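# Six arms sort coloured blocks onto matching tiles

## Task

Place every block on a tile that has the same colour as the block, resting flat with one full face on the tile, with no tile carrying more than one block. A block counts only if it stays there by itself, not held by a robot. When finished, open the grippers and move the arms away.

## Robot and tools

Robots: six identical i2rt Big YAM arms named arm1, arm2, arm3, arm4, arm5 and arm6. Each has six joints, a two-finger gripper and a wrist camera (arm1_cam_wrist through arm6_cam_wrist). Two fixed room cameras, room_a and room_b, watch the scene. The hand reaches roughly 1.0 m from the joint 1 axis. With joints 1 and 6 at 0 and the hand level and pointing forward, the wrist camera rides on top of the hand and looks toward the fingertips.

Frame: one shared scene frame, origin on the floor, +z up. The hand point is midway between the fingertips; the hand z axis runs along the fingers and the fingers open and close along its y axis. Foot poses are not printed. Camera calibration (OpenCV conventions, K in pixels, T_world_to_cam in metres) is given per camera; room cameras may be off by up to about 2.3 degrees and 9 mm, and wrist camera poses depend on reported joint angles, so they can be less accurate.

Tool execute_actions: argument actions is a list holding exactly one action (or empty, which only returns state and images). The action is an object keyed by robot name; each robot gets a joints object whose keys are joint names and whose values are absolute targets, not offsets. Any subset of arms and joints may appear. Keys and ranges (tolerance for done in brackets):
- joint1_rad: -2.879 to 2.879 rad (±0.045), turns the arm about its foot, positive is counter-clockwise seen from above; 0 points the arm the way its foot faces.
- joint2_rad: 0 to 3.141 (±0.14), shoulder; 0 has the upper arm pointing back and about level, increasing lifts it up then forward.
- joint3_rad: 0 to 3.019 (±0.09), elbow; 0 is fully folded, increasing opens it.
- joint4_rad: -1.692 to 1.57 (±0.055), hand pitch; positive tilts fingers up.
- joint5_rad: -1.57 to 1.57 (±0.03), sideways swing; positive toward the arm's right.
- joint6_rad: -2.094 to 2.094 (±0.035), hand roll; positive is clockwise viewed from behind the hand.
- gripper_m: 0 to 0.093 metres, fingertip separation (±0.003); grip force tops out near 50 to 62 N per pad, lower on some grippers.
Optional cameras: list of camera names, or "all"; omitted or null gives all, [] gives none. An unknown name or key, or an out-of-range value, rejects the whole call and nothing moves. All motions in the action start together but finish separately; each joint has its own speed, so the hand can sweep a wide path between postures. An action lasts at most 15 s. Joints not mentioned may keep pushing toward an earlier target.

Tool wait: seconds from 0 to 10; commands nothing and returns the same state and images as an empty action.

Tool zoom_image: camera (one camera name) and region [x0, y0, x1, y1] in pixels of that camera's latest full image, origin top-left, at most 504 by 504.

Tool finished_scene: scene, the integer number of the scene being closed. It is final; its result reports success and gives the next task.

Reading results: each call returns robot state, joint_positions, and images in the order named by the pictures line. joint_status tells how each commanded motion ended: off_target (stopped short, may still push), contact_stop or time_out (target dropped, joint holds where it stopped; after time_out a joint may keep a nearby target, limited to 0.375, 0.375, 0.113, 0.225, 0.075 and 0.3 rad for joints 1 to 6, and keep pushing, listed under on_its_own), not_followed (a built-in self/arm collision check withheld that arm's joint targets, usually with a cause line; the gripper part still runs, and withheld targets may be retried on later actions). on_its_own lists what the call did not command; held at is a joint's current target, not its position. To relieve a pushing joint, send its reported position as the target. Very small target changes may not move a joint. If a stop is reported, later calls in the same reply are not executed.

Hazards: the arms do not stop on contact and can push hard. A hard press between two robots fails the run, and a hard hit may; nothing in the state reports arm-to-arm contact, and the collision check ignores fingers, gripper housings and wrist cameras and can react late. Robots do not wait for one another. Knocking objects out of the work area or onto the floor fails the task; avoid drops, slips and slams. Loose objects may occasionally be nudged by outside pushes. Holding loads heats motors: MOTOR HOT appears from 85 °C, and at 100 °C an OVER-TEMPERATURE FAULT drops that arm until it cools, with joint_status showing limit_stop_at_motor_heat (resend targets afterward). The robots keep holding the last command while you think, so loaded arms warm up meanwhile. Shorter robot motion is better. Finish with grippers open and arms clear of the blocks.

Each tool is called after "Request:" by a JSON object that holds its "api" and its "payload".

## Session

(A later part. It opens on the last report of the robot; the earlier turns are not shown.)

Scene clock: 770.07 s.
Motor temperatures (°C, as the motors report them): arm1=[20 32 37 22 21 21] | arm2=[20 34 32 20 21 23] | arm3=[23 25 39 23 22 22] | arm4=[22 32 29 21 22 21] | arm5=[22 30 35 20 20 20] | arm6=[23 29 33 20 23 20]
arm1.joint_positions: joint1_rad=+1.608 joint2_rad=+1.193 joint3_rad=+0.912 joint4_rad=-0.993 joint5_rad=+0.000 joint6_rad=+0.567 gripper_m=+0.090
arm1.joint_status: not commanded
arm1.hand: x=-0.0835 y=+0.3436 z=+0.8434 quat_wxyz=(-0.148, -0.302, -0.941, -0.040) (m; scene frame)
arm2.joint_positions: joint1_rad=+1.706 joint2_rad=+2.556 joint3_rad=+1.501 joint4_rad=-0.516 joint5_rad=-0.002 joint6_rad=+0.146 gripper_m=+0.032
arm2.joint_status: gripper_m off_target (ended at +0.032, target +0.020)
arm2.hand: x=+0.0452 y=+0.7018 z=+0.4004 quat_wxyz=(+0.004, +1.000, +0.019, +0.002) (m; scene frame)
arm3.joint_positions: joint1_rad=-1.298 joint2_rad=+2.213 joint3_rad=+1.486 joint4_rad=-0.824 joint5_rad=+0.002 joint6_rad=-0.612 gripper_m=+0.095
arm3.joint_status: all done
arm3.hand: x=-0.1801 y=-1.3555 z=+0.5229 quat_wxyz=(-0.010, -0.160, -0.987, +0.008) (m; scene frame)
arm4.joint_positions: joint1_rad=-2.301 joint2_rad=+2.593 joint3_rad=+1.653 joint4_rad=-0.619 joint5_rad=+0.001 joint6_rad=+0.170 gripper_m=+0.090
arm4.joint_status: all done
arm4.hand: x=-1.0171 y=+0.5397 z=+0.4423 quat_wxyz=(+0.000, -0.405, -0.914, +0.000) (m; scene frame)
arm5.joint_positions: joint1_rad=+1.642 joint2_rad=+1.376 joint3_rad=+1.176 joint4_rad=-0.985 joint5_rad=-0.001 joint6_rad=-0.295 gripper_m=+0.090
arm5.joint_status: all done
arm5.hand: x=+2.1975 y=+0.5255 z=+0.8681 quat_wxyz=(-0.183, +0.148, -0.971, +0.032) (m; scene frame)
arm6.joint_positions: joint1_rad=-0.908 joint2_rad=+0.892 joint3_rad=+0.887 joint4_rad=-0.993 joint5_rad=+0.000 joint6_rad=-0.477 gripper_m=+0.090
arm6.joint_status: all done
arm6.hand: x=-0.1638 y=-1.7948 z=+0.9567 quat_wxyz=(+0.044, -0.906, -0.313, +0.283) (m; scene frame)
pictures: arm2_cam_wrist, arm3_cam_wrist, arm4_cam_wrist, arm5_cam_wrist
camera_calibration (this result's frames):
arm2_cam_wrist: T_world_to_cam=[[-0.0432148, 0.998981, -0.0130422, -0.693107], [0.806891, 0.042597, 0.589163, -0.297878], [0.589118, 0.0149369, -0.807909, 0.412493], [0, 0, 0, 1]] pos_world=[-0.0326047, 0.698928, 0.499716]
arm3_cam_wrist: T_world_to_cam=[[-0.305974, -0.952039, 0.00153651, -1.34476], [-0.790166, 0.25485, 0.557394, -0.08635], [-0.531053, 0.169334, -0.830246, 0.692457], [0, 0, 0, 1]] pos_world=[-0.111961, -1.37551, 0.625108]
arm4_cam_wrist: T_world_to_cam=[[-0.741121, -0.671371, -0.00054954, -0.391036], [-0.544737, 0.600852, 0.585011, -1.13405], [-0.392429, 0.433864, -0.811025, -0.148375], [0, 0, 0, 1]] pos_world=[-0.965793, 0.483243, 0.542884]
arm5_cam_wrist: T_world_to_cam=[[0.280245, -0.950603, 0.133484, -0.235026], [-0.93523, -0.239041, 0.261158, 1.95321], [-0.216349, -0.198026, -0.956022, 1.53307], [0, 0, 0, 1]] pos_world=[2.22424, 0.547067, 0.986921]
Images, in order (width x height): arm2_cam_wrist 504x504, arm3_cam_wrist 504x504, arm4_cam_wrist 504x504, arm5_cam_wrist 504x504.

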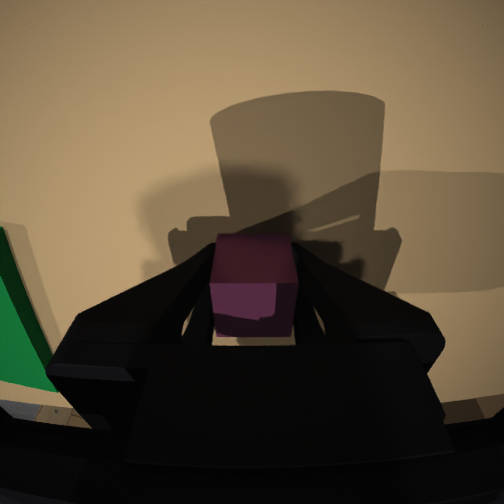

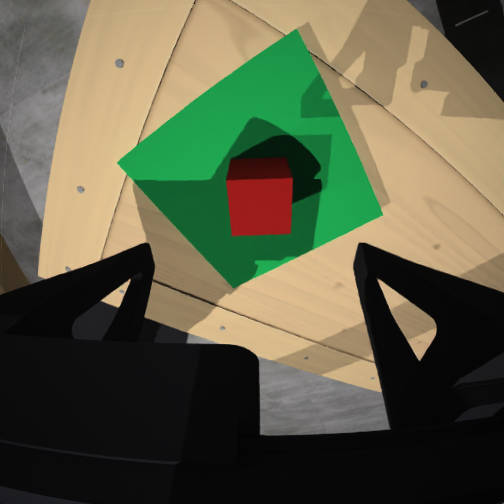

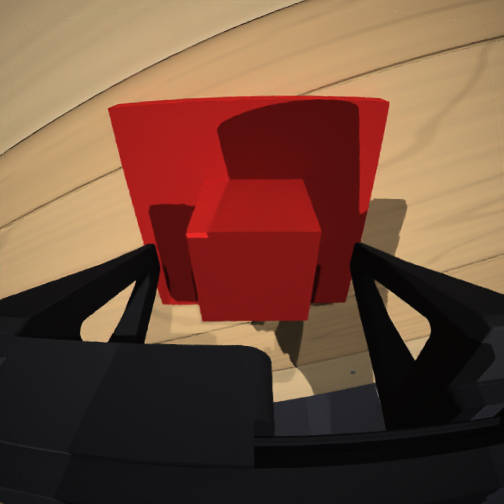

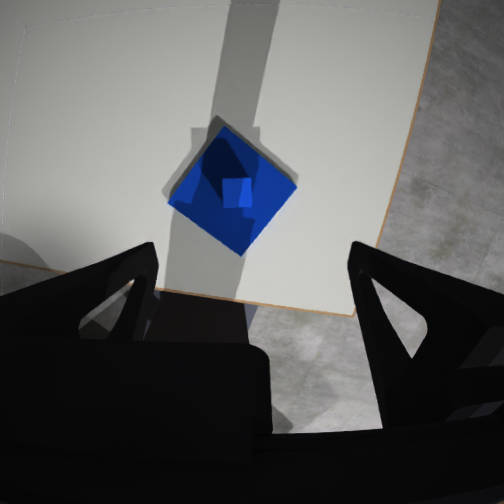

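Request:
{"api": "execute_actions", "payload": {"actions": [{"arm2":{"joints":{"joint1_rad":-0.04,"joint2_rad":2.0,"joint3_rad":1.48,"joint4_rad":-1.045}},"arm3":{"joints":{"joint1_rad":-1.325,"joint2_rad":2.375,"joint3_rad":1.54,"joint4_rad":-0.69}},"arm4":{"joints":{"joint2_rad":1.5,"joint3_rad":1.3,"joint4_rad":-1.0}},"arm5":{"joints":{"joint1_rad":-0.2,"joint6_rad":0}}}], "cameras": ["arm2_cam_wrist","arm3_cam_wrist","arm4_cam_wrist"]}}

Scene clock: 819.50 s.
Motor temperatures (°C, as the motors report them): arm1=[20 31 38 22 21 21] | arm2=[20 35 32 20 21 23] | arm3=[23 28 38 23 22 22] | arm4=[22 34 29 21 22 21] | arm5=[22 29 39 20 20 20] | arm6=[23 27 35 20 23 20]
arm1.joint_positions: joint1_rad=+1.608 joint2_rad=+1.193 joint3_rad=+0.912 joint4_rad=-0.993 joint5_rad=+0.000 joint6_rad=+0.567 gripper_m=+0.090
arm1.joint_status: not commanded
arm1.hand: x=-0.0835 y=+0.3436 z=+0.8434 quat_wxyz=(-0.148, -0.302, -0.941, -0.040) (m; scene frame)
arm2.joint_positions: joint1_rad=-0.051 joint2_rad=+2.008 joint3_rad=+1.484 joint4_rad=-1.031 joint5_rad=+0.001 joint6_rad=+0.146 gripper_m=+0.032
arm2.joint_status: all done
arm2.hand: x=+0.5998 y=+1.3853 z=+0.6998 quat_wxyz=(-0.004, +0.653, -0.757, -0.002) (m; scene frame)
arm3.joint_positions: joint1_rad=-1.323 joint2_rad=+2.382 joint3_rad=+1.526 joint4_rad=-0.705 joint5_rad=+0.002 joint6_rad=-0.612 gripper_m=+0.095
arm3.joint_status: all done
arm3.hand: x=-0.1902 y=-1.3665 z=+0.4371 quat_wxyz=(-0.006, -0.173, -0.985, +0.004) (m; scene frame)
arm4.joint_positions: joint1_rad=-2.301 joint2_rad=+1.484 joint3_rad=+1.295 joint4_rad=-0.981 joint5_rad=+0.001 joint6_rad=+0.170 gripper_m=+0.090
arm4.joint_status: all done
arm4.hand: x=-1.0760 y=+0.5851 z=+0.9434 quat_wxyz=(-0.187, -0.398, -0.897, +0.047) (m; scene frame)
arm5.joint_positions: joint1_rad=-0.206 joint2_rad=+1.386 joint3_rad=+1.176 joint4_rad=-0.985 joint5_rad=+0.000 joint6_rad=-0.015 gripper_m=+0.090
arm5.joint_status: all done
arm5.hand: x=+1.5854 y=+0.0585 z=+0.8761 quat_wxyz=(-0.112, -0.776, -0.600, +0.158) (m; scene frame)
arm6.joint_positions: joint1_rad=-0.908 joint2_rad=+0.892 joint3_rad=+0.887 joint4_rad=-0.993 joint5_rad=+0.000 joint6_rad=-0.477 gripper_m=+0.090
arm6.joint_status: not commanded
arm6.hand: x=-0.1638 y=-1.7948 z=+0.9567 quat_wxyz=(+0.044, -0.906, -0.313, +0.283) (m; scene frame)
pictures: arm2_cam_wrist, arm3_cam_wrist, arm4_cam_wrist
camera_calibration (this result's frames):
arm2_cam_wrist: T_world_to_cam=[[0.989793, -0.142499, -0.00219163, -0.393864], [-0.114916, -0.807112, 0.579107, 0.786106], [-0.0842909, -0.572944, -0.815248, 1.54093], [0, 0, 0, 1]] pos_world=[0.610067, 1.46122, 0.80014]
arm3_cam_wrist: T_world_to_cam=[[-0.329816, -0.944034, -0.00463015, -1.3491], [-0.780221, 0.269818, 0.564317, -0.024446], [-0.531485, 0.189734, -0.825545, 0.643515], [0, 0, 0, 1]] pos_world=[-0.122012, -1.3891, 0.538799]
arm4_cam_wrist: T_world_to_cam=[[-0.731281, -0.678998, -0.0647288, -0.32826], [-0.672054, 0.701075, 0.238406, -1.35522], [-0.116497, 0.217843, -0.969006, 0.787538], [0, 0, 0, 1]] pos_world=[-1.05909, 0.555668, 1.06497]
Images, in order (width x height): arm2_cam_wrist 504x504, arm3_cam_wrist 504x504, arm4_cam_wrist 504x504.

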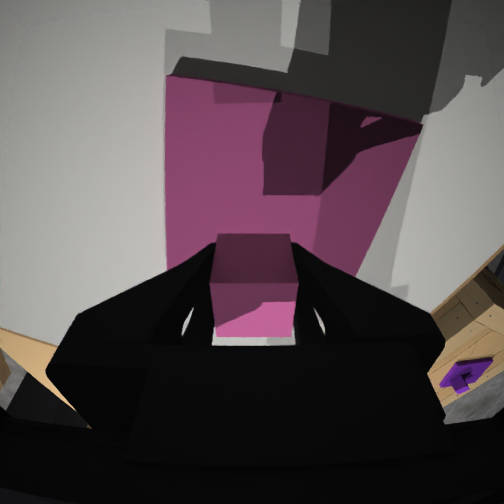

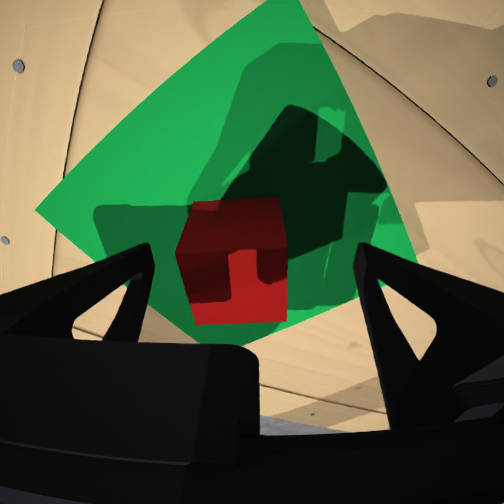

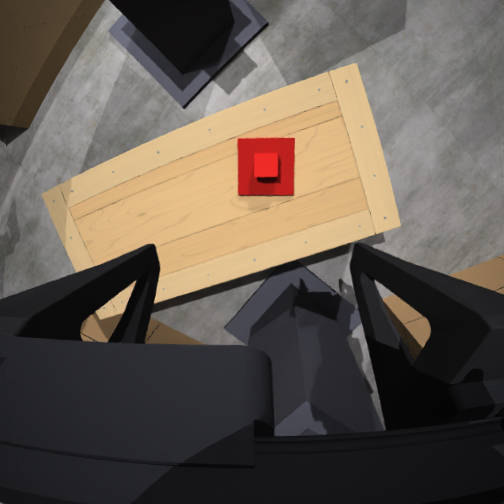

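Request:
{"api": "execute_actions", "payload": {"actions": [{"arm2":{"joints":{"joint1_rad":-0.085,"joint2_rad":2.12,"joint4_rad":-0.935}},"arm3":{"joints":{"gripper_m":0.03}},"arm4":{"joints":{"joint1_rad":-1.5}},"arm5":{"joints":{"joint1_rad":-1.0}}}], "cameras": ["arm2_cam_wrist","arm3_cam_wrist"]}}

Scene clock: 859.90 s.
Motor temperatures (°C, as the motors report them): arm1=[20 30 38 22 21 21] | arm2=[20 34 33 20 21 23] | arm3=[23 28 37 23 22 22] | arm4=[22 31 31 21 22 21] | arm5=[22 29 40 20 20 20] | arm6=[23 26 35 20 23 20]
arm1.joint_positions: joint1_rad=+1.608 joint2_rad=+1.193 joint3_rad=+0.912 joint4_rad=-0.993 joint5_rad=+0.000 joint6_rad=+0.567 gripper_m=+0.090
arm1.joint_status: not commanded
arm1.hand: x=-0.0835 y=+0.3436 z=+0.8434 quat_wxyz=(-0.148, -0.302, -0.941, -0.040) (m; scene frame)
arm2.joint_positions: joint1_rad=-0.076 joint2_rad=+2.093 joint3_rad=+1.485 joint4_rad=-0.955 joint5_rad=-0.005 joint6_rad=+0.146 gripper_m=+0.032
arm2.joint_status: all done
arm2.hand: x=+0.6132 y=+1.3915 z=+0.6523 quat_wxyz=(+0.001, +0.643, -0.766, -0.001) (m; scene frame)
arm3.joint_positions: joint1_rad=-1.323 joint2_rad=+2.382 joint3_rad=+1.526 joint4_rad=-0.705 joint5_rad=+0.001 joint6_rad=-0.612 gripper_m=+0.042
arm3.joint_status: gripper_m off_target (ended at +0.042, target +0.030)
arm3.hand: x=-0.1901 y=-1.3665 z=+0.4371 quat_wxyz=(-0.006, -0.173, -0.985, +0.004) (m; scene frame)
arm4.joint_positions: joint1_rad=-1.493 joint2_rad=+1.484 joint3_rad=+1.295 joint4_rad=-0.981 joint5_rad=-0.001 joint6_rad=+0.171 gripper_m=+0.090
arm4.joint_status: all done
arm4.hand: x=-0.9686 y=+0.9865 z=+0.9458 quat_wxyz=(-0.192, -0.014, -0.981, -0.036) (m; scene frame)
arm5.joint_positions: joint1_rad=-1.005 joint2_rad=+1.386 joint3_rad=+1.176 joint4_rad=-0.985 joint5_rad=+0.000 joint6_rad=-0.015 gripper_m=+0.090
arm5.joint_status: all done
arm5.hand: x=+1.2917 y=+0.2923 z=+0.8770 quat_wxyz=(-0.049, -0.949, -0.249, +0.188) (m; scene frame)
arm6.joint_positions: joint1_rad=-0.908 joint2_rad=+0.892 joint3_rad=+0.887 joint4_rad=-0.993 joint5_rad=+0.000 joint6_rad=-0.477 gripper_m=+0.090
arm6.joint_status: not commanded
arm6.hand: x=-0.1638 y=-1.7948 z=+0.9567 quat_wxyz=(+0.044, -0.906, -0.313, +0.283) (m; scene frame)
pictures: arm2_cam_wrist, arm3_cam_wrist
camera_calibration (this result's frames):
arm2_cam_wrist: T_world_to_cam=[[0.985863, -0.167394, -0.00726857, -0.366073], [-0.131376, -0.799203, 0.586528, 0.81442], [-0.103991, -0.577282, -0.809896, 1.52152], [0, 0, 0, 1]] pos_world=[0.626117, 1.46795, 0.751931]
arm3_cam_wrist: T_world_to_cam=[[-0.329803, -0.944035, -0.00524977, -1.34873], [-0.780576, 0.269562, 0.563948, -0.0246384], [-0.530971, 0.190089, -0.825794, 0.64425], [0, 0, 0, 1]] pos_world=[-0.121968, -1.38907, 0.538832]
Images, in order (width x height): arm2_cam_wrist 504x504, arm3_cam_wrist 504x504.

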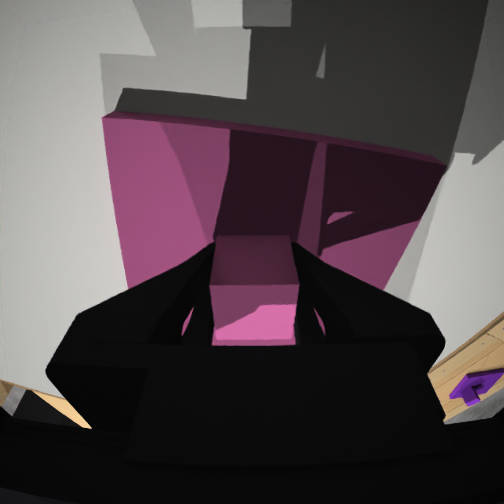

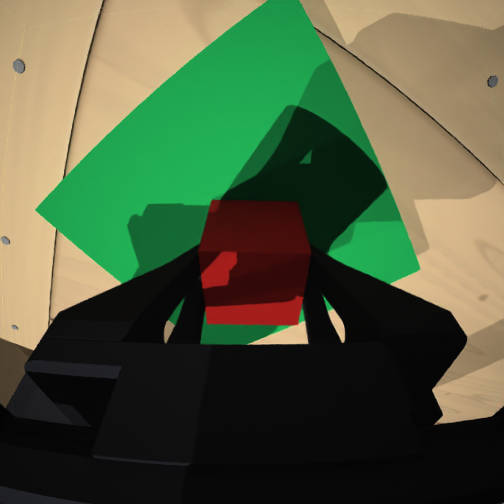

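Request:
{"api": "execute_actions", "payload": {"actions": [{"arm2":{"joints":{"joint2_rad":2.09,"gripper_m":0.09}},"arm3":{"joints":{"joint1_rad":1.03,"joint2_rad":2.26,"joint3_rad":1.585,"joint4_rad":-0.86,"joint6_rad":-0.41}},"arm4":{"joints":{"joint1_rad":-0.39,"joint6_rad":0}},"arm5":{"joints":{"joint1_rad":-1.63,"joint4_rad":-0.8}}}], "cameras": ["arm2_cam_wrist","arm3_cam_wrist","arm4_cam_wrist","arm5_cam_wrist"]}}

Scene clock: 890.47 s.
Motor temperatures (°C, as the motors report them): arm1=[20 30 39 22 21 21] | arm2=[20 34 33 20 21 23] | arm3=[23 29 37 23 22 22] | arm4=[22 31 32 21 22 21] | arm5=[22 29 41 20 20 20] | arm6=[23 26 36 20 23 20]
arm1.joint_positions: joint1_rad=+1.608 joint2_rad=+1.193 joint3_rad=+0.912 joint4_rad=-0.993 joint5_rad=+0.000 joint6_rad=+0.567 gripper_m=+0.090
arm1.joint_status: not commanded
arm1.hand: x=-0.0835 y=+0.3436 z=+0.8434 quat_wxyz=(-0.148, -0.302, -0.941, -0.040) (m; scene frame)
arm2.joint_positions: joint1_rad=-0.076 joint2_rad=+2.093 joint3_rad=+1.482 joint4_rad=-0.951 joint5_rad=-0.003 joint6_rad=+0.146 gripper_m=+0.090
arm2.joint_status: all done
arm2.hand: x=+0.6136 y=+1.3912 z=+0.6519 quat_wxyz=(+0.000, +0.643, -0.766, -0.001) (m; scene frame)
arm3.joint_positions: joint1_rad=+1.032 joint2_rad=+2.257 joint3_rad=+1.583 joint4_rad=-0.844 joint5_rad=-0.002 joint6_rad=-0.425 gripper_m=+0.042
arm3.joint_status: all done
arm3.hand: x=-0.4236 y=-0.2617 z=+0.5226 quat_wxyz=(-0.024, +0.790, -0.613, -0.010) (m; scene frame)
arm4.joint_positions: joint1_rad=-0.385 joint2_rad=+1.484 joint3_rad=+1.295 joint4_rad=-0.981 joint5_rad=-0.001 joint6_rad=+0.010 gripper_m=+0.090
arm4.joint_status: all done
arm4.hand: x=-1.3254 y=+1.4123 z=+0.9529 quat_wxyz=(-0.159, +0.569, -0.797, -0.124) (m; scene frame)
arm5.joint_positions: joint1_rad=-1.637 joint2_rad=+1.386 joint3_rad=+1.176 joint4_rad=-0.818 joint5_rad=+0.000 joint6_rad=-0.014 gripper_m=+0.090
arm5.joint_status: all done
arm5.hand: x=+1.2008 y=+0.5927 z=+0.8929 quat_wxyz=(+0.014, -0.960, +0.059, +0.273) (m; scene frame)
arm6.joint_positions: joint1_rad=-0.908 joint2_rad=+0.892 joint3_rad=+0.887 joint4_rad=-0.993 joint5_rad=+0.000 joint6_rad=-0.477 gripper_m=+0.090
arm6.joint_status: not commanded
arm6.hand: x=-0.1638 y=-1.7948 z=+0.9567 quat_wxyz=(+0.044, -0.906, -0.313, +0.283) (m; scene frame)
pictures: arm2_cam_wrist, arm3_cam_wrist, arm4_cam_wrist, arm5_cam_wrist
camera_calibration (this result's frames):
arm2_cam_wrist: T_world_to_cam=[[0.985878, -0.167386, -0.00521793, -0.367863], [-0.13274, -0.800061, 0.58505, 0.817479], [-0.102104, -0.576095, -0.810981, 1.51897], [0, 0, 0, 1]] pos_world=[0.626272, 1.46753, 0.751668]
arm3_cam_wrist: T_world_to_cam=[[0.966005, 0.258087, 0.0150286, 0.470524], [0.209981, -0.817204, 0.536737, -0.403525], [0.150806, -0.515334, -0.843616, 0.494284], [0, 0, 0, 1]] pos_world=[-0.444337, -0.196477, 0.626502]
arm4_cam_wrist: T_world_to_cam=[[0.946819, -0.321295, -0.0174108, 1.72552], [-0.310143, -0.92569, 0.216584, 0.692901], [-0.0857044, -0.199666, -0.976109, 1.22469], [0, 0, 0, 1]] pos_world=[-1.3139, 1.44034, 1.07541]
arm5_cam_wrist: T_world_to_cam=[[0.118885, 0.992821, 0.0131751, -0.745768], [0.990456, -0.119513, 0.0686492, -1.18066], [0.069731, 0.00488798, -0.997554, 0.927736], [0, 0, 0, 1]] pos_world=[1.19336, 0.594775, 1.01634]
Images, in order (width x height): arm2_cam_wrist 504x504, arm3_cam_wrist 504x504, arm4_cam_wrist 504x504, arm5_cam_wrist 504x504.

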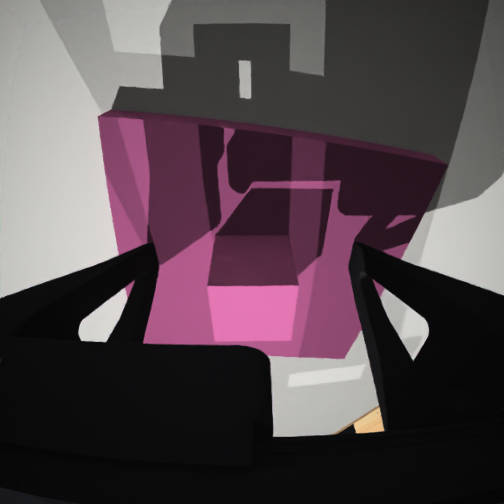

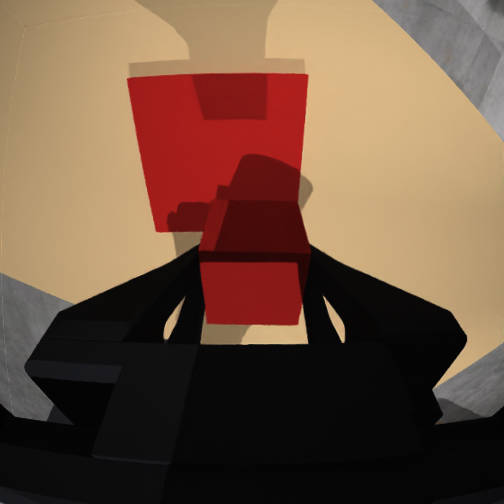

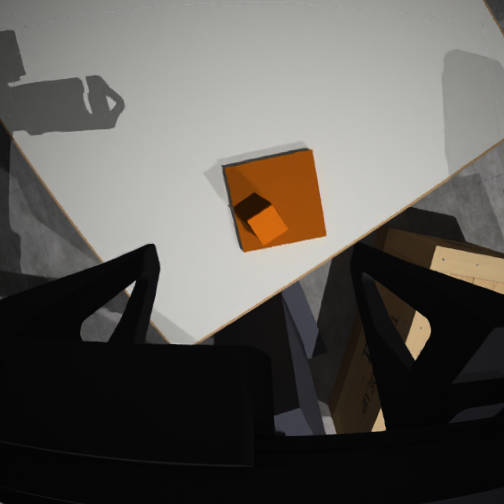

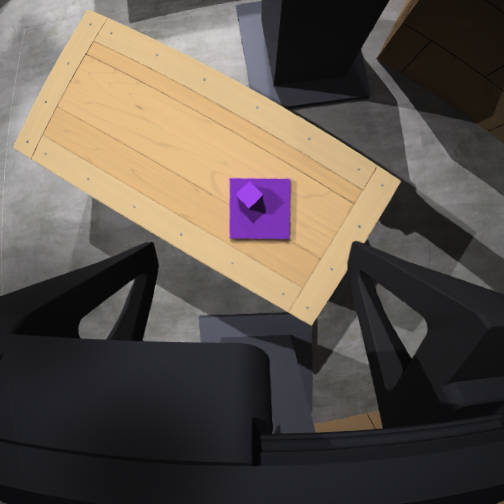

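Request:
{"api": "execute_actions", "payload": {"actions": [], "cameras": ["arm3_cam_wrist","room_a","room_b"]}}

Scene clock: 928.67 s.
Motor temperatures (°C, as the motors report them): arm1=[20 30 39 22 21 21] | arm2=[20 35 33 20 21 23] | arm3=[23 29 37 23 22 22] | arm4=[22 30 32 21 22 21] | arm5=[22 28 42 20 20 20] | arm6=[23 25 36 20 23 20]
arm1.joint_positions: joint1_rad=+1.608 joint2_rad=+1.193 joint3_rad=+0.912 joint4_rad=-0.993 joint5_rad=+0.000 joint6_rad=+0.567 gripper_m=+0.090
arm1.joint_status: not commanded
arm1.hand: x=-0.0835 y=+0.3436 z=+0.8434 quat_wxyz=(-0.148, -0.302, -0.941, -0.040) (m; scene frame)
arm2.joint_positions: joint1_rad=-0.076 joint2_rad=+2.093 joint3_rad=+1.482 joint4_rad=-0.951 joint5_rad=-0.003 joint6_rad=+0.146 gripper_m=+0.090
arm2.joint_status: all done
arm2.hand: x=+0.6136 y=+1.3912 z=+0.6519 quat_wxyz=(+0.000, +0.643, -0.766, -0.001) (m; scene frame)
arm3.joint_positions: joint1_rad=+1.032 joint2_rad=+2.257 joint3_rad=+1.583 joint4_rad=-0.844 joint5_rad=-0.002 joint6_rad=-0.425 gripper_m=+0.042
arm3.joint_status: all done
arm3.hand: x=-0.4236 y=-0.2617 z=+0.5226 quat_wxyz=(-0.024, +0.790, -0.613, -0.010) (m; scene frame)
arm4.joint_positions: joint1_rad=-0.385 joint2_rad=+1.484 joint3_rad=+1.295 joint4_rad=-0.981 joint5_rad=-0.001 joint6_rad=+0.010 gripper_m=+0.090
arm4.joint_status: all done
arm4.hand: x=-1.3254 y=+1.4123 z=+0.9529 quat_wxyz=(-0.159, +0.569, -0.797, -0.124) (m; scene frame)
arm5.joint_positions: joint1_rad=-1.637 joint2_rad=+1.386 joint3_rad=+1.176 joint4_rad=-0.818 joint5_rad=+0.000 joint6_rad=-0.014 gripper_m=+0.090
arm5.joint_status: all done
arm5.hand: x=+1.2008 y=+0.5927 z=+0.8929 quat_wxyz=(+0.014, -0.960, +0.059, +0.273) (m; scene frame)
arm6.joint_positions: joint1_rad=-0.908 joint2_rad=+0.892 joint3_rad=+0.887 joint4_rad=-0.993 joint5_rad=+0.000 joint6_rad=-0.477 gripper_m=+0.090
arm6.joint_status: not commanded
arm6.hand: x=-0.1638 y=-1.7948 z=+0.9567 quat_wxyz=(+0.044, -0.906, -0.313, +0.283) (m; scene frame)
pictures: arm3_cam_wrist, room_a, room_b
camera_calibration (this result's frames):
arm3_cam_wrist: T_world_to_cam=[[0.966005, 0.258087, 0.0150286, 0.470524], [0.209981, -0.817204, 0.536737, -0.403525], [0.150806, -0.515334, -0.843616, 0.494284], [0, 0, 0, 1]] pos_world=[-0.444337, -0.196477, 0.626502]
Images, in order (width x height): arm3_cam_wrist 504x504, room_a 504x504, room_b 504x504.

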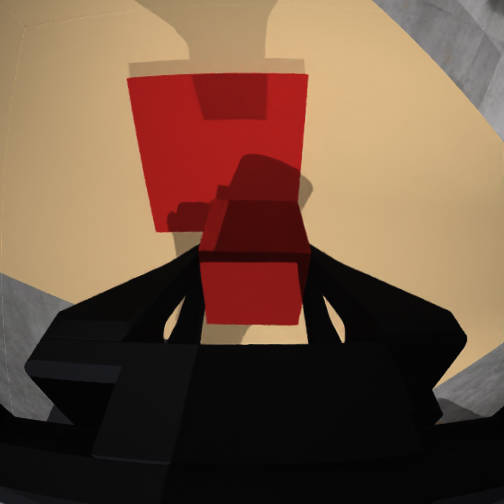

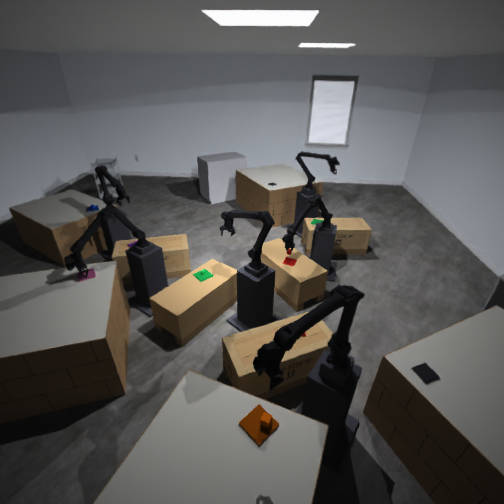

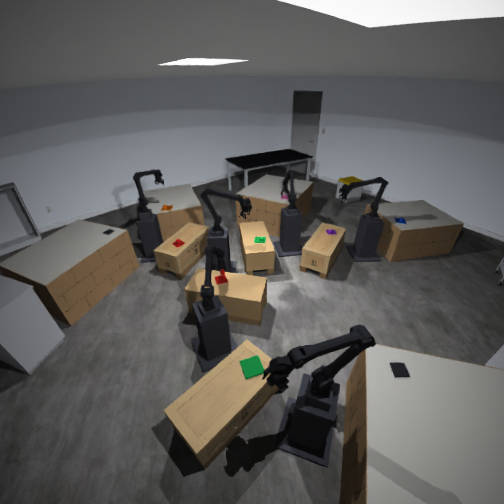

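Request:
{"api": "execute_actions", "payload": {"actions": [{"arm3":{"joints":{"joint1_rad":1.09,"joint2_rad":2.42,"joint3_rad":1.71,"joint4_rad":-0.82,"joint6_rad":-0.37}},"arm2":{"joints":{"joint2_rad":1.4,"joint3_rad":1.2,"joint4_rad":-0.9}}}], "cameras": ["arm3_cam_wrist","arm2_cam_wrist"]}}

Scene clock: 957.67 s.
Motor temperatures (°C, as the motors report them): arm1=[20 29 39 22 21 21] | arm2=[20 35 33 20 21 23] | arm3=[23 30 37 23 22 22] | arm4=[22 30 32 21 22 21] | arm5=[22 28 43 21 20 20] | arm6=[23 25 36 20 23 20]
arm1.joint_positions: joint1_rad=+1.608 joint2_rad=+1.193 joint3_rad=+0.912 joint4_rad=-0.993 joint5_rad=+0.000 joint6_rad=+0.567 gripper_m=+0.090
arm1.joint_status: not commanded
arm1.hand: x=-0.0835 y=+0.3436 z=+0.8434 quat_wxyz=(-0.148, -0.302, -0.941, -0.040) (m; scene frame)
arm2.joint_positions: joint1_rad=-0.076 joint2_rad=+1.397 joint3_rad=+1.194 joint4_rad=-0.910 joint5_rad=-0.003 joint6_rad=+0.146 gripper_m=+0.090
arm2.joint_status: all done
arm2.hand: x=+0.6111 y=+1.3145 z=+0.9100 quat_wxyz=(-0.148, +0.627, -0.746, -0.168) (m; scene frame)
arm3.joint_positions: joint1_rad=+1.097 joint2_rad=+2.422 joint3_rad=+1.684 joint4_rad=-0.829 joint5_rad=-0.001 joint6_rad=-0.386 gripper_m=+0.042
arm3.joint_status: all done
arm3.hand: x=-0.4623 y=-0.2476 z=+0.4516 quat_wxyz=(-0.002, +0.798, -0.603, +0.002) (m; scene frame)
arm4.joint_positions: joint1_rad=-0.385 joint2_rad=+1.484 joint3_rad=+1.295 joint4_rad=-0.981 joint5_rad=-0.001 joint6_rad=+0.010 gripper_m=+0.090
arm4.joint_status: not commanded
arm4.hand: x=-1.3254 y=+1.4123 z=+0.9529 quat_wxyz=(-0.159, +0.569, -0.797, -0.124) (m; scene frame)
arm5.joint_positions: joint1_rad=-1.637 joint2_rad=+1.386 joint3_rad=+1.176 joint4_rad=-0.818 joint5_rad=+0.000 joint6_rad=-0.014 gripper_m=+0.090
arm5.joint_status: not commanded
arm5.hand: x=+1.2008 y=+0.5927 z=+0.8929 quat_wxyz=(+0.014, -0.960, +0.059, +0.273) (m; scene frame)
arm6.joint_positions: joint1_rad=-0.908 joint2_rad=+0.892 joint3_rad=+0.887 joint4_rad=-0.993 joint5_rad=+0.000 joint6_rad=-0.477 gripper_m=+0.090
arm6.joint_status: not commanded
arm6.hand: x=-0.1638 y=-1.7948 z=+0.9567 quat_wxyz=(+0.044, -0.906, -0.313, +0.283) (m; scene frame)
pictures: arm2_cam_wrist, arm3_cam_wrist
camera_calibration (this result's frames):
arm2_cam_wrist: T_world_to_cam=[[0.986459, -0.150261, -0.0657319, -0.344608], [-0.136547, -0.974446, 0.178353, 1.20646], [-0.0908517, -0.166962, -0.981769, 1.29457], [0, 0, 0, 1]] pos_world=[0.622294, 1.33999, 1.03315]
arm3_cam_wrist: T_world_to_cam=[[0.959218, 0.282599, -0.00624427, 0.517918], [0.234606, -0.783605, 0.57526, -0.343453], [0.157675, -0.553264, -0.817947, 0.429738], [0, 0, 0, 1]] pos_world=[-0.483979, -0.177736, 0.552312]
Images, in order (width x height): arm2_cam_wrist 504x504, arm3_cam_wrist 504x504.

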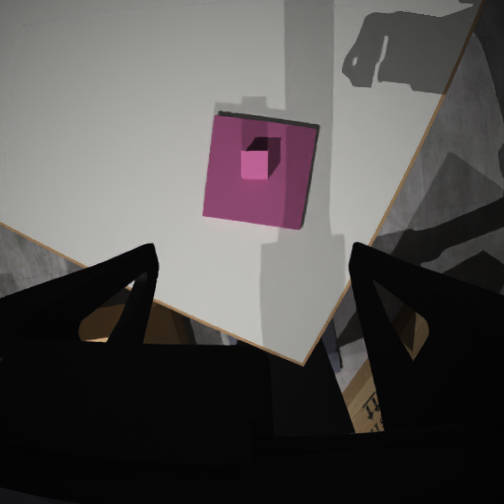

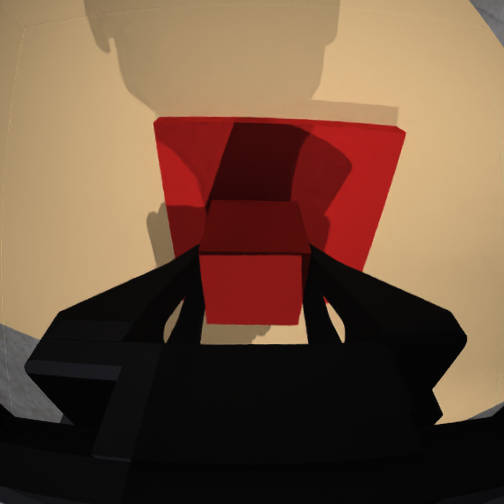

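Request:
{"api": "execute_actions", "payload": {"actions": [{"arm3":{"joints":{"joint1_rad":1.07,"joint2_rad":2.465,"joint4_rad":-0.79}}}], "cameras": ["arm3_cam_wrist"]}}

Scene clock: 972.27 s.
Motor temperatures (°C, as the motors report them): arm1=[20 29 39 22 21 21] | arm2=[20 34 34 20 21 23] | arm3=[23 30 38 23 22 22] | arm4=[22 30 32 21 22 21] | arm5=[22 28 43 21 20 20] | arm6=[23 25 36 20 23 20]
arm1.joint_positions: joint1_rad=+1.608 joint2_rad=+1.193 joint3_rad=+0.912 joint4_rad=-0.993 joint5_rad=+0.000 joint6_rad=+0.567 gripper_m=+0.090
arm1.joint_status: not commanded
arm1.hand: x=-0.0835 y=+0.3436 z=+0.8434 quat_wxyz=(-0.148, -0.302, -0.941, -0.040) (m; scene frame)
arm2.joint_positions: joint1_rad=-0.076 joint2_rad=+1.397 joint3_rad=+1.194 joint4_rad=-0.910 joint5_rad=-0.003 joint6_rad=+0.146 gripper_m=+0.090
arm2.joint_status: not commanded
arm2.hand: x=+0.6111 y=+1.3145 z=+0.9100 quat_wxyz=(-0.148, +0.627, -0.746, -0.168) (m; scene frame)
arm3.joint_positions: joint1_rad=+1.072 joint2_rad=+2.443 joint3_rad=+1.684 joint4_rad=-0.808 joint5_rad=-0.001 joint6_rad=-0.385 gripper_m=+0.042
arm3.joint_status: all done
arm3.hand: x=-0.4463 y=-0.2507 z=+0.4391 quat_wxyz=(-0.002, +0.790, -0.613, +0.001) (m; scene frame)
arm4.joint_positions: joint1_rad=-0.385 joint2_rad=+1.484 joint3_rad=+1.295 joint4_rad=-0.981 joint5_rad=-0.001 joint6_rad=+0.010 gripper_m=+0.090
arm4.joint_status: not commanded
arm4.hand: x=-1.3254 y=+1.4123 z=+0.9529 quat_wxyz=(-0.159, +0.569, -0.797, -0.124) (m; scene frame)
arm5.joint_positions: joint1_rad=-1.637 joint2_rad=+1.386 joint3_rad=+1.176 joint4_rad=-0.818 joint5_rad=+0.000 joint6_rad=-0.014 gripper_m=+0.090
arm5.joint_status: not commanded
arm5.hand: x=+1.2008 y=+0.5927 z=+0.8929 quat_wxyz=(+0.014, -0.960, +0.059, +0.273) (m; scene frame)
arm6.joint_positions: joint1_rad=-0.908 joint2_rad=+0.892 joint3_rad=+0.887 joint4_rad=-0.993 joint5_rad=+0.000 joint6_rad=-0.477 gripper_m=+0.090
arm6.joint_status: not commanded
arm6.hand: x=-0.1638 y=-1.7948 z=+0.9567 quat_wxyz=(+0.044, -0.906, -0.313, +0.283) (m; scene frame)
pictures: arm3_cam_wrist
camera_calibration (this result's frames):
arm3_cam_wrist: T_world_to_cam=[[0.966224, 0.25764, -0.00571362, 0.499966], [0.21409, -0.790165, 0.574286, -0.352796], [0.143444, -0.556112, -0.818635, 0.408536], [0, 0, 0, 1]] pos_world=[-0.466151, -0.180387, 0.539904]
Images, in order (width x height): arm3_cam_wrist 504x504.

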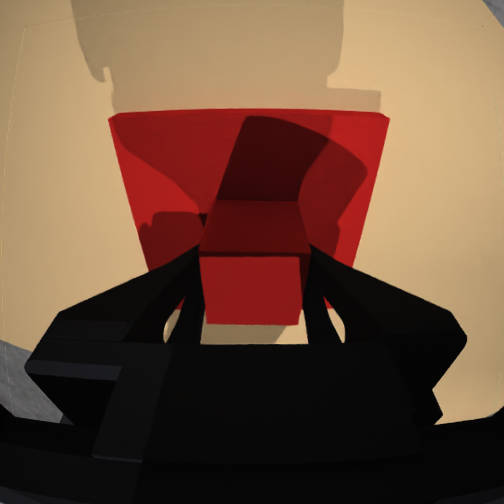

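Request:
{"api": "execute_actions", "payload": {"actions": [{"arm3":{"joints":{"joint2_rad":2.48}}}], "cameras": ["arm3_cam_wrist"]}}

Scene clock: 980.90 s.
Motor temperatures (°C, as the motors report them): arm1=[20 29 39 22 21 21] | arm2=[20 33 35 20 21 23] | arm3=[23 30 38 23 22 22] | arm4=[22 30 32 21 22 21] | arm5=[22 28 43 21 20 20] | arm6=[23 25 37 20 23 20]
arm1.joint_positions: joint1_rad=+1.608 joint2_rad=+1.193 joint3_rad=+0.912 joint4_rad=-0.993 joint5_rad=+0.000 joint6_rad=+0.567 gripper_m=+0.090
arm1.joint_status: not commanded
arm1.hand: x=-0.0835 y=+0.3436 z=+0.8434 quat_wxyz=(-0.148, -0.302, -0.941, -0.040) (m; scene frame)
arm2.joint_positions: joint1_rad=-0.076 joint2_rad=+1.397 joint3_rad=+1.194 joint4_rad=-0.910 joint5_rad=-0.003 joint6_rad=+0.146 gripper_m=+0.090
arm2.joint_status: not commanded
arm2.hand: x=+0.6111 y=+1.3145 z=+0.9100 quat_wxyz=(-0.148, +0.627, -0.746, -0.168) (m; scene frame)
arm3.joint_positions: joint1_rad=+1.072 joint2_rad=+2.444 joint3_rad=+1.684 joint4_rad=-0.807 joint5_rad=-0.001 joint6_rad=-0.385 gripper_m=+0.042
arm3.joint_status: all done
arm3.hand: x=-0.4463 y=-0.2511 z=+0.4382 quat_wxyz=(-0.002, +0.790, -0.613, +0.002) (m; scene frame)
arm4.joint_positions: joint1_rad=-0.385 joint2_rad=+1.484 joint3_rad=+1.295 joint4_rad=-0.981 joint5_rad=-0.001 joint6_rad=+0.010 gripper_m=+0.090
arm4.joint_status: not commanded
arm4.hand: x=-1.3254 y=+1.4123 z=+0.9529 quat_wxyz=(-0.159, +0.569, -0.797, -0.124) (m; scene frame)
arm5.joint_positions: joint1_rad=-1.637 joint2_rad=+1.386 joint3_rad=+1.176 joint4_rad=-0.818 joint5_rad=+0.000 joint6_rad=-0.014 gripper_m=+0.090
arm5.joint_status: not commanded
arm5.hand: x=+1.2008 y=+0.5927 z=+0.8929 quat_wxyz=(+0.014, -0.960, +0.059, +0.273) (m; scene frame)
arm6.joint_positions: joint1_rad=-0.908 joint2_rad=+0.892 joint3_rad=+0.887 joint4_rad=-0.993 joint5_rad=+0.000 joint6_rad=-0.477 gripper_m=+0.090
arm6.joint_status: not commanded
arm6.hand: x=-0.1638 y=-1.7948 z=+0.9567 quat_wxyz=(+0.044, -0.906, -0.313, +0.283) (m; scene frame)
pictures: arm3_cam_wrist
camera_calibration (this result's frames):
arm3_cam_wrist: T_world_to_cam=[[0.966228, 0.257625, -0.00580278, 0.500083], [0.213955, -0.789486, 0.57527, -0.3529], [0.143623, -0.557083, -0.817943, 0.407082], [0, 0, 0, 1]] pos_world=[-0.466155, -0.180665, 0.538885]
Images, in order (width x height): arm3_cam_wrist 504x504.

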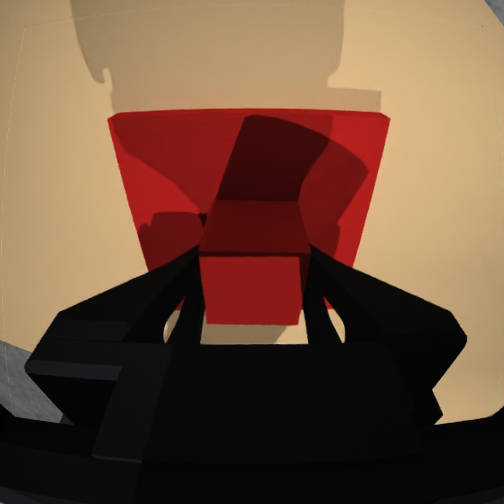

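Contact. Release.

Request:
{"api": "execute_actions", "payload": {"actions": [{"arm3":{"joints":{"joint2_rad":2.444,"gripper_m":0.08}}}], "cameras": []}}

Request:
{"api": "execute_actions", "payload": {"actions": [{"arm3":{"joints":{"joint2_rad":1.7,"joint3_rad":1.35,"joint4_rad":-0.8}}}]}}

Scene clock: 996.73 s.
Motor temperatures (°C, as the motors report them): arm1=[20 29 39 22 21 21] | arm2=[20 33 35 20 21 23] | arm3=[23 30 38 23 22 22] | arm4=[22 30 32 21 22 21] | arm5=[22 28 43 21 20 20] | arm6=[23 24 37 20 23 20]
arm1.joint_positions: joint1_rad=+1.608 joint2_rad=+1.193 joint3_rad=+0.912 joint4_rad=-0.993 joint5_rad=+0.000 joint6_rad=+0.567 gripper_m=+0.090
arm1.joint_status: not commanded
arm1.hand: x=-0.0835 y=+0.3436 z=+0.8434 quat_wxyz=(-0.148, -0.302, -0.941, -0.040) (m; scene frame)
arm2.joint_positions: joint1_rad=-0.076 joint2_rad=+1.397 joint3_rad=+1.194 joint4_rad=-0.910 joint5_rad=-0.003 joint6_rad=+0.146 gripper_m=+0.090
arm2.joint_status: not commanded
arm2.hand: x=+0.6111 y=+1.3145 z=+0.9100 quat_wxyz=(-0.148, +0.627, -0.746, -0.168) (m; scene frame)
arm3.joint_positions: joint1_rad=+1.072 joint2_rad=+2.444 joint3_rad=+1.684 joint4_rad=-0.807 joint5_rad=-0.001 joint6_rad=-0.385 gripper_m=+0.080
arm3.joint_status: all done
arm3.hand: x=-0.4463 y=-0.2510 z=+0.4382 quat_wxyz=(-0.002, +0.790, -0.614, +0.002) (m; scene frame)
arm4.joint_positions: joint1_rad=-0.385 joint2_rad=+1.484 joint3_rad=+1.295 joint4_rad=-0.981 joint5_rad=-0.001 joint6_rad=+0.010 gripper_m=+0.090
arm4.joint_status: not commanded
arm4.hand: x=-1.3254 y=+1.4123 z=+0.9529 quat_wxyz=(-0.159, +0.569, -0.797, -0.124) (m; scene frame)
arm5.joint_positions: joint1_rad=-1.637 joint2_rad=+1.386 joint3_rad=+1.176 joint4_rad=-0.818 joint5_rad=+0.000 joint6_rad=-0.014 gripper_m=+0.090
arm5.joint_status: not commanded
arm5.hand: x=+1.2008 y=+0.5927 z=+0.8929 quat_wxyz=(+0.014, -0.960, +0.059, +0.273) (m; scene frame)
arm6.joint_positions: joint1_rad=-0.908 joint2_rad=+0.892 joint3_rad=+0.887 joint4_rad=-0.993 joint5_rad=+0.000 joint6_rad=-0.477 gripper_m=+0.090
arm6.joint_status: not commanded
arm6.hand: x=-0.1638 y=-1.7948 z=+0.9567 quat_wxyz=(+0.044, -0.906, -0.313, +0.283) (m; scene frame)
pictures: none
No camera images: the call's "cameras" was empty. Leave "cameras" out to get every camera's image.

Scene clock: 998.33 s.
Motor temperatures (°C, as the motors report them): arm1=[20 29 39 22 21 21] | arm2=[20 33 35 20 21 23] | arm3=[23 30 38 23 22 22] | arm4=[22 30 32 21 22 21] | arm5=[22 28 43 21 20 20] | arm6=[23 24 37 20 23 20]
arm1.joint_positions: joint1_rad=+1.608 joint2_rad=+1.193 joint3_rad=+0.912 joint4_rad=-0.993 joint5_rad=+0.000 joint6_rad=+0.567 gripper_m=+0.090
arm1.joint_status: not commanded
arm1.hand: x=-0.0835 y=+0.3436 z=+0.8434 quat_wxyz=(-0.148, -0.302, -0.941, -0.040) (m; scene frame)
arm2.joint_positions: joint1_rad=-0.076 joint2_rad=+1.397 joint3_rad=+1.194 joint4_rad=-0.910 joint5_rad=-0.003 joint6_rad=+0.146 gripper_m=+0.090
arm2.joint_status: not commanded
arm2.hand: x=+0.6111 y=+1.3145 z=+0.9100 quat_wxyz=(-0.148, +0.627, -0.746, -0.168) (m; scene frame)
arm3.joint_positions: joint1_rad=+1.072 joint2_rad=+1.684 joint3_rad=+1.345 joint4_rad=-0.807 joint5_rad=-0.001 joint6_rad=-0.385 gripper_m=+0.080
arm3.joint_status: all done
arm3.hand: x=-0.4536 y=-0.2895 z=+0.7736 quat_wxyz=(-0.183, +0.772, -0.599, -0.103) (m; scene frame)
arm4.joint_positions: joint1_rad=-0.385 joint2_rad=+1.484 joint3_rad=+1.295 joint4_rad=-0.981 joint5_rad=-0.001 joint6_rad=+0.010 gripper_m=+0.090
arm4.joint_status: not commanded
arm4.hand: x=-1.3254 y=+1.4123 z=+0.9529 quat_wxyz=(-0.159, +0.569, -0.797, -0.124) (m; scene frame)
arm5.joint_positions: joint1_rad=-1.637 joint2_rad=+1.386 joint3_rad=+1.176 joint4_rad=-0.818 joint5_rad=+0.000 joint6_rad=-0.014 gripper_m=+0.090
arm5.joint_status: not commanded
arm5.hand: x=+1.2008 y=+0.5927 z=+0.8929 quat_wxyz=(+0.014, -0.960, +0.059, +0.273) (m; scene frame)
arm6.joint_positions: joint1_rad=-0.908 joint2_rad=+0.892 joint3_rad=+0.887 joint4_rad=-0.993 joint5_rad=+0.000 joint6_rad=-0.477 gripper_m=+0.090
arm6.joint_status: not commanded
arm6.hand: x=-0.1638 y=-1.7948 z=+0.9567 quat_wxyz=(+0.044, -0.906, -0.313, +0.283) (m; scene frame)
pictures: arm1_cam_wrist, arm2_cam_wrist, arm3_cam_wrist, arm4_cam_wrist, arm5_cam_wrist, arm6_cam_wrist, room_a, room_b
camera_calibration (this result's frames):
arm1_cam_wrist: T_world_to_cam=[[-0.546253, -0.822052, -0.16074, 0.371415], [-0.808407, 0.467165, 0.3581, -0.528005], [-0.219285, 0.325557, -0.919743, 0.771968], [0, 0, 0, 1]] pos_world=[-0.0546747, 0.300669, 0.958793]
arm2_cam_wrist: T_world_to_cam=[[0.986459, -0.150261, -0.0657319, -0.344608], [-0.136547, -0.974446, 0.178353, 1.20646], [-0.0908517, -0.166962, -0.981769, 1.29457], [0, 0, 0, 1]] pos_world=[0.622294, 1.33999, 1.03315]
arm3_cam_wrist: T_world_to_cam=[[0.961442, 0.228664, 0.15278, 0.385777], [0.193145, -0.956927, 0.21676, -0.355189], [0.195764, -0.178894, -0.964196, 0.907351], [0, 0, 0, 1]] pos_world=[-0.479927, -0.265784, 0.892916]
arm4_cam_wrist: T_world_to_cam=[[0.946819, -0.321295, -0.0174108, 1.72552], [-0.310143, -0.92569, 0.216584, 0.692901], [-0.0857044, -0.199666, -0.976109, 1.22469], [0, 0, 0, 1]] pos_world=[-1.3139, 1.44034, 1.07541]
arm5_cam_wrist: T_world_to_cam=[[0.118885, 0.992821, 0.0131751, -0.745768], [0.990456, -0.119513, 0.0686492, -1.18066], [0.069731, 0.00488798, -0.997554, 0.927736], [0, 0, 0, 1]] pos_world=[1.19336, 0.594775, 1.01634]
arm6_cam_wrist: T_world_to_cam=[[-0.532559, 0.811142, 0.241723, 1.14058], [0.845887, 0.519949, 0.118864, 0.959855], [-0.0292681, 0.267772, -0.963038, 1.51743], [0, 0, 0, 1]] pos_world=[-0.16009, -1.83057, 1.07154]
Images, in order (width x height): arm1_cam_wrist 504x504, arm2_cam_wrist 504x504, arm3_cam_wrist 504x504, arm4_cam_wrist 504x504, arm5_cam_wrist 504x504, arm6_cam_wrist 504x504, room_a 504x504, room_b 504x504.

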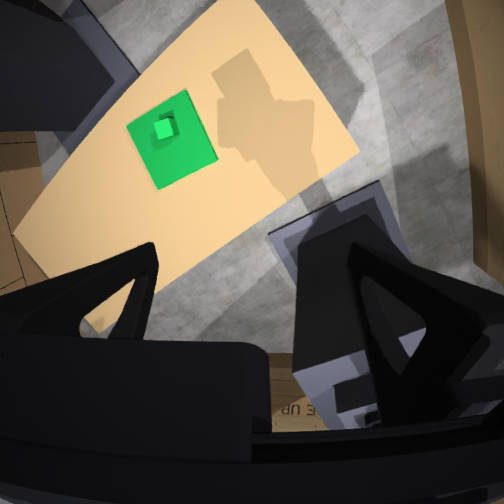

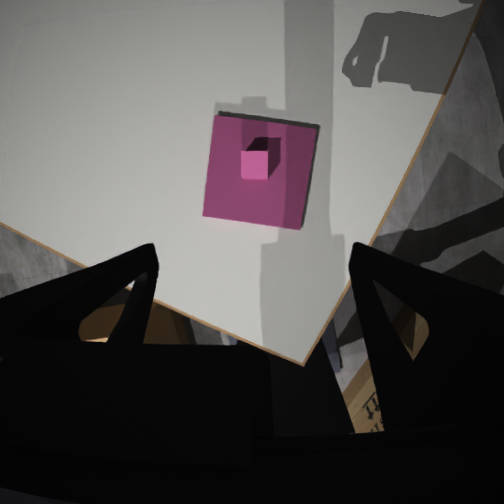

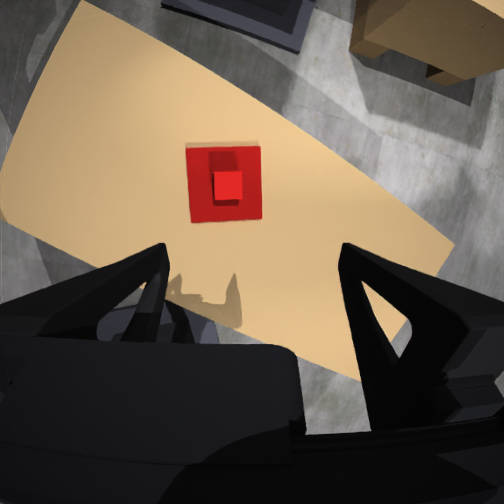

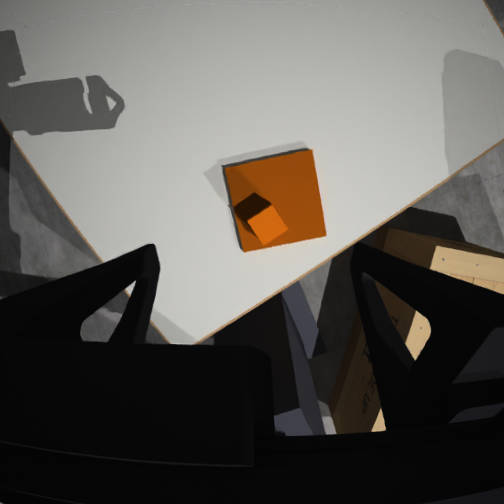

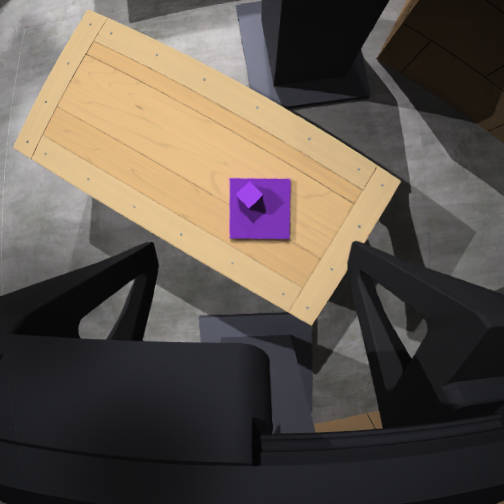

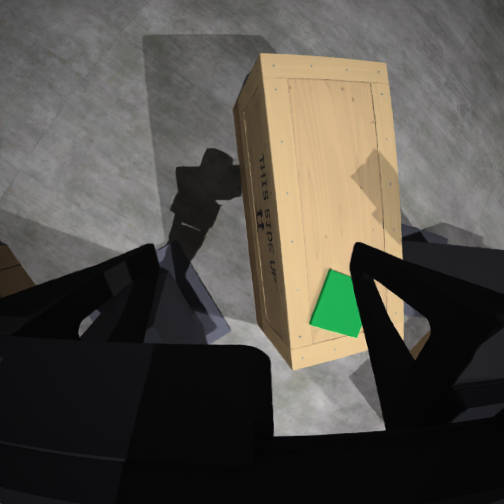

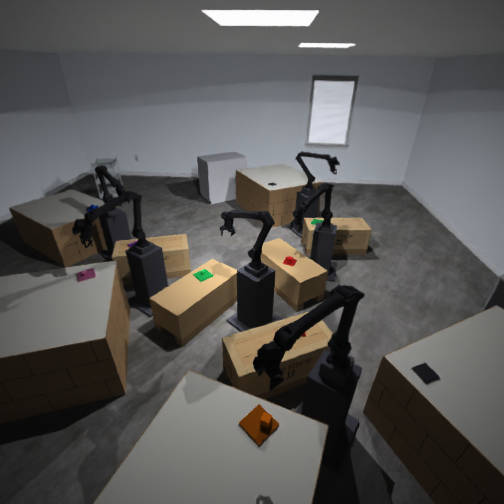

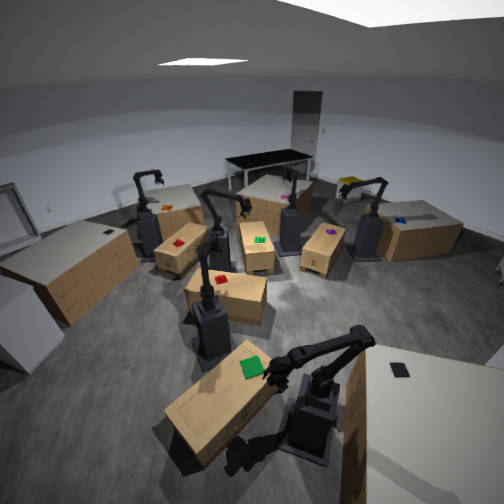

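Request:
{"api": "zoom_image", "payload": {"camera": "room_b", "region": [140, 190, 420, 290]}}

Request:
{"api": "zoom_image", "payload": {"camera": "arm4_cam_wrist", "region": [215, 140, 335, 260]}}

Region (140, 190, 420, 290) of room_b's 504x504 image, scaled by 1.800, with more detail than that image has; it fills the top 180 rows of this view, and the rest is white.

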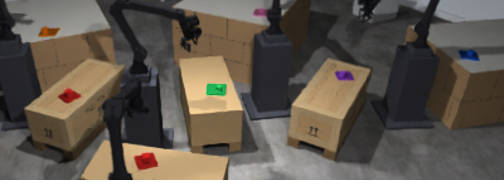

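Region (215, 140, 335, 260) of arm4_cam_wrist's 504x504 image, scaled by 4.200, with more detail than that image has.

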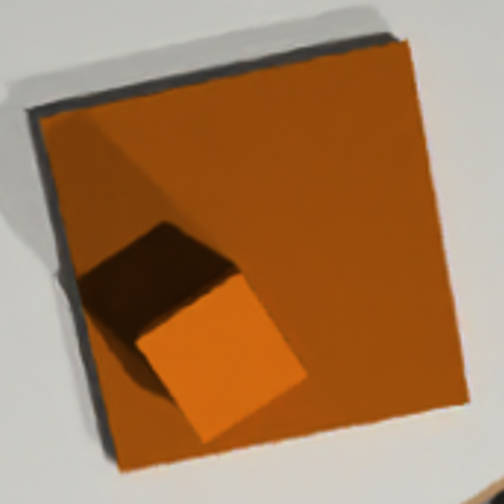

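All inside.

Request:
{"api": "finished_scene", "payload": {"scene": 1}}

The scene is finished: the task was done.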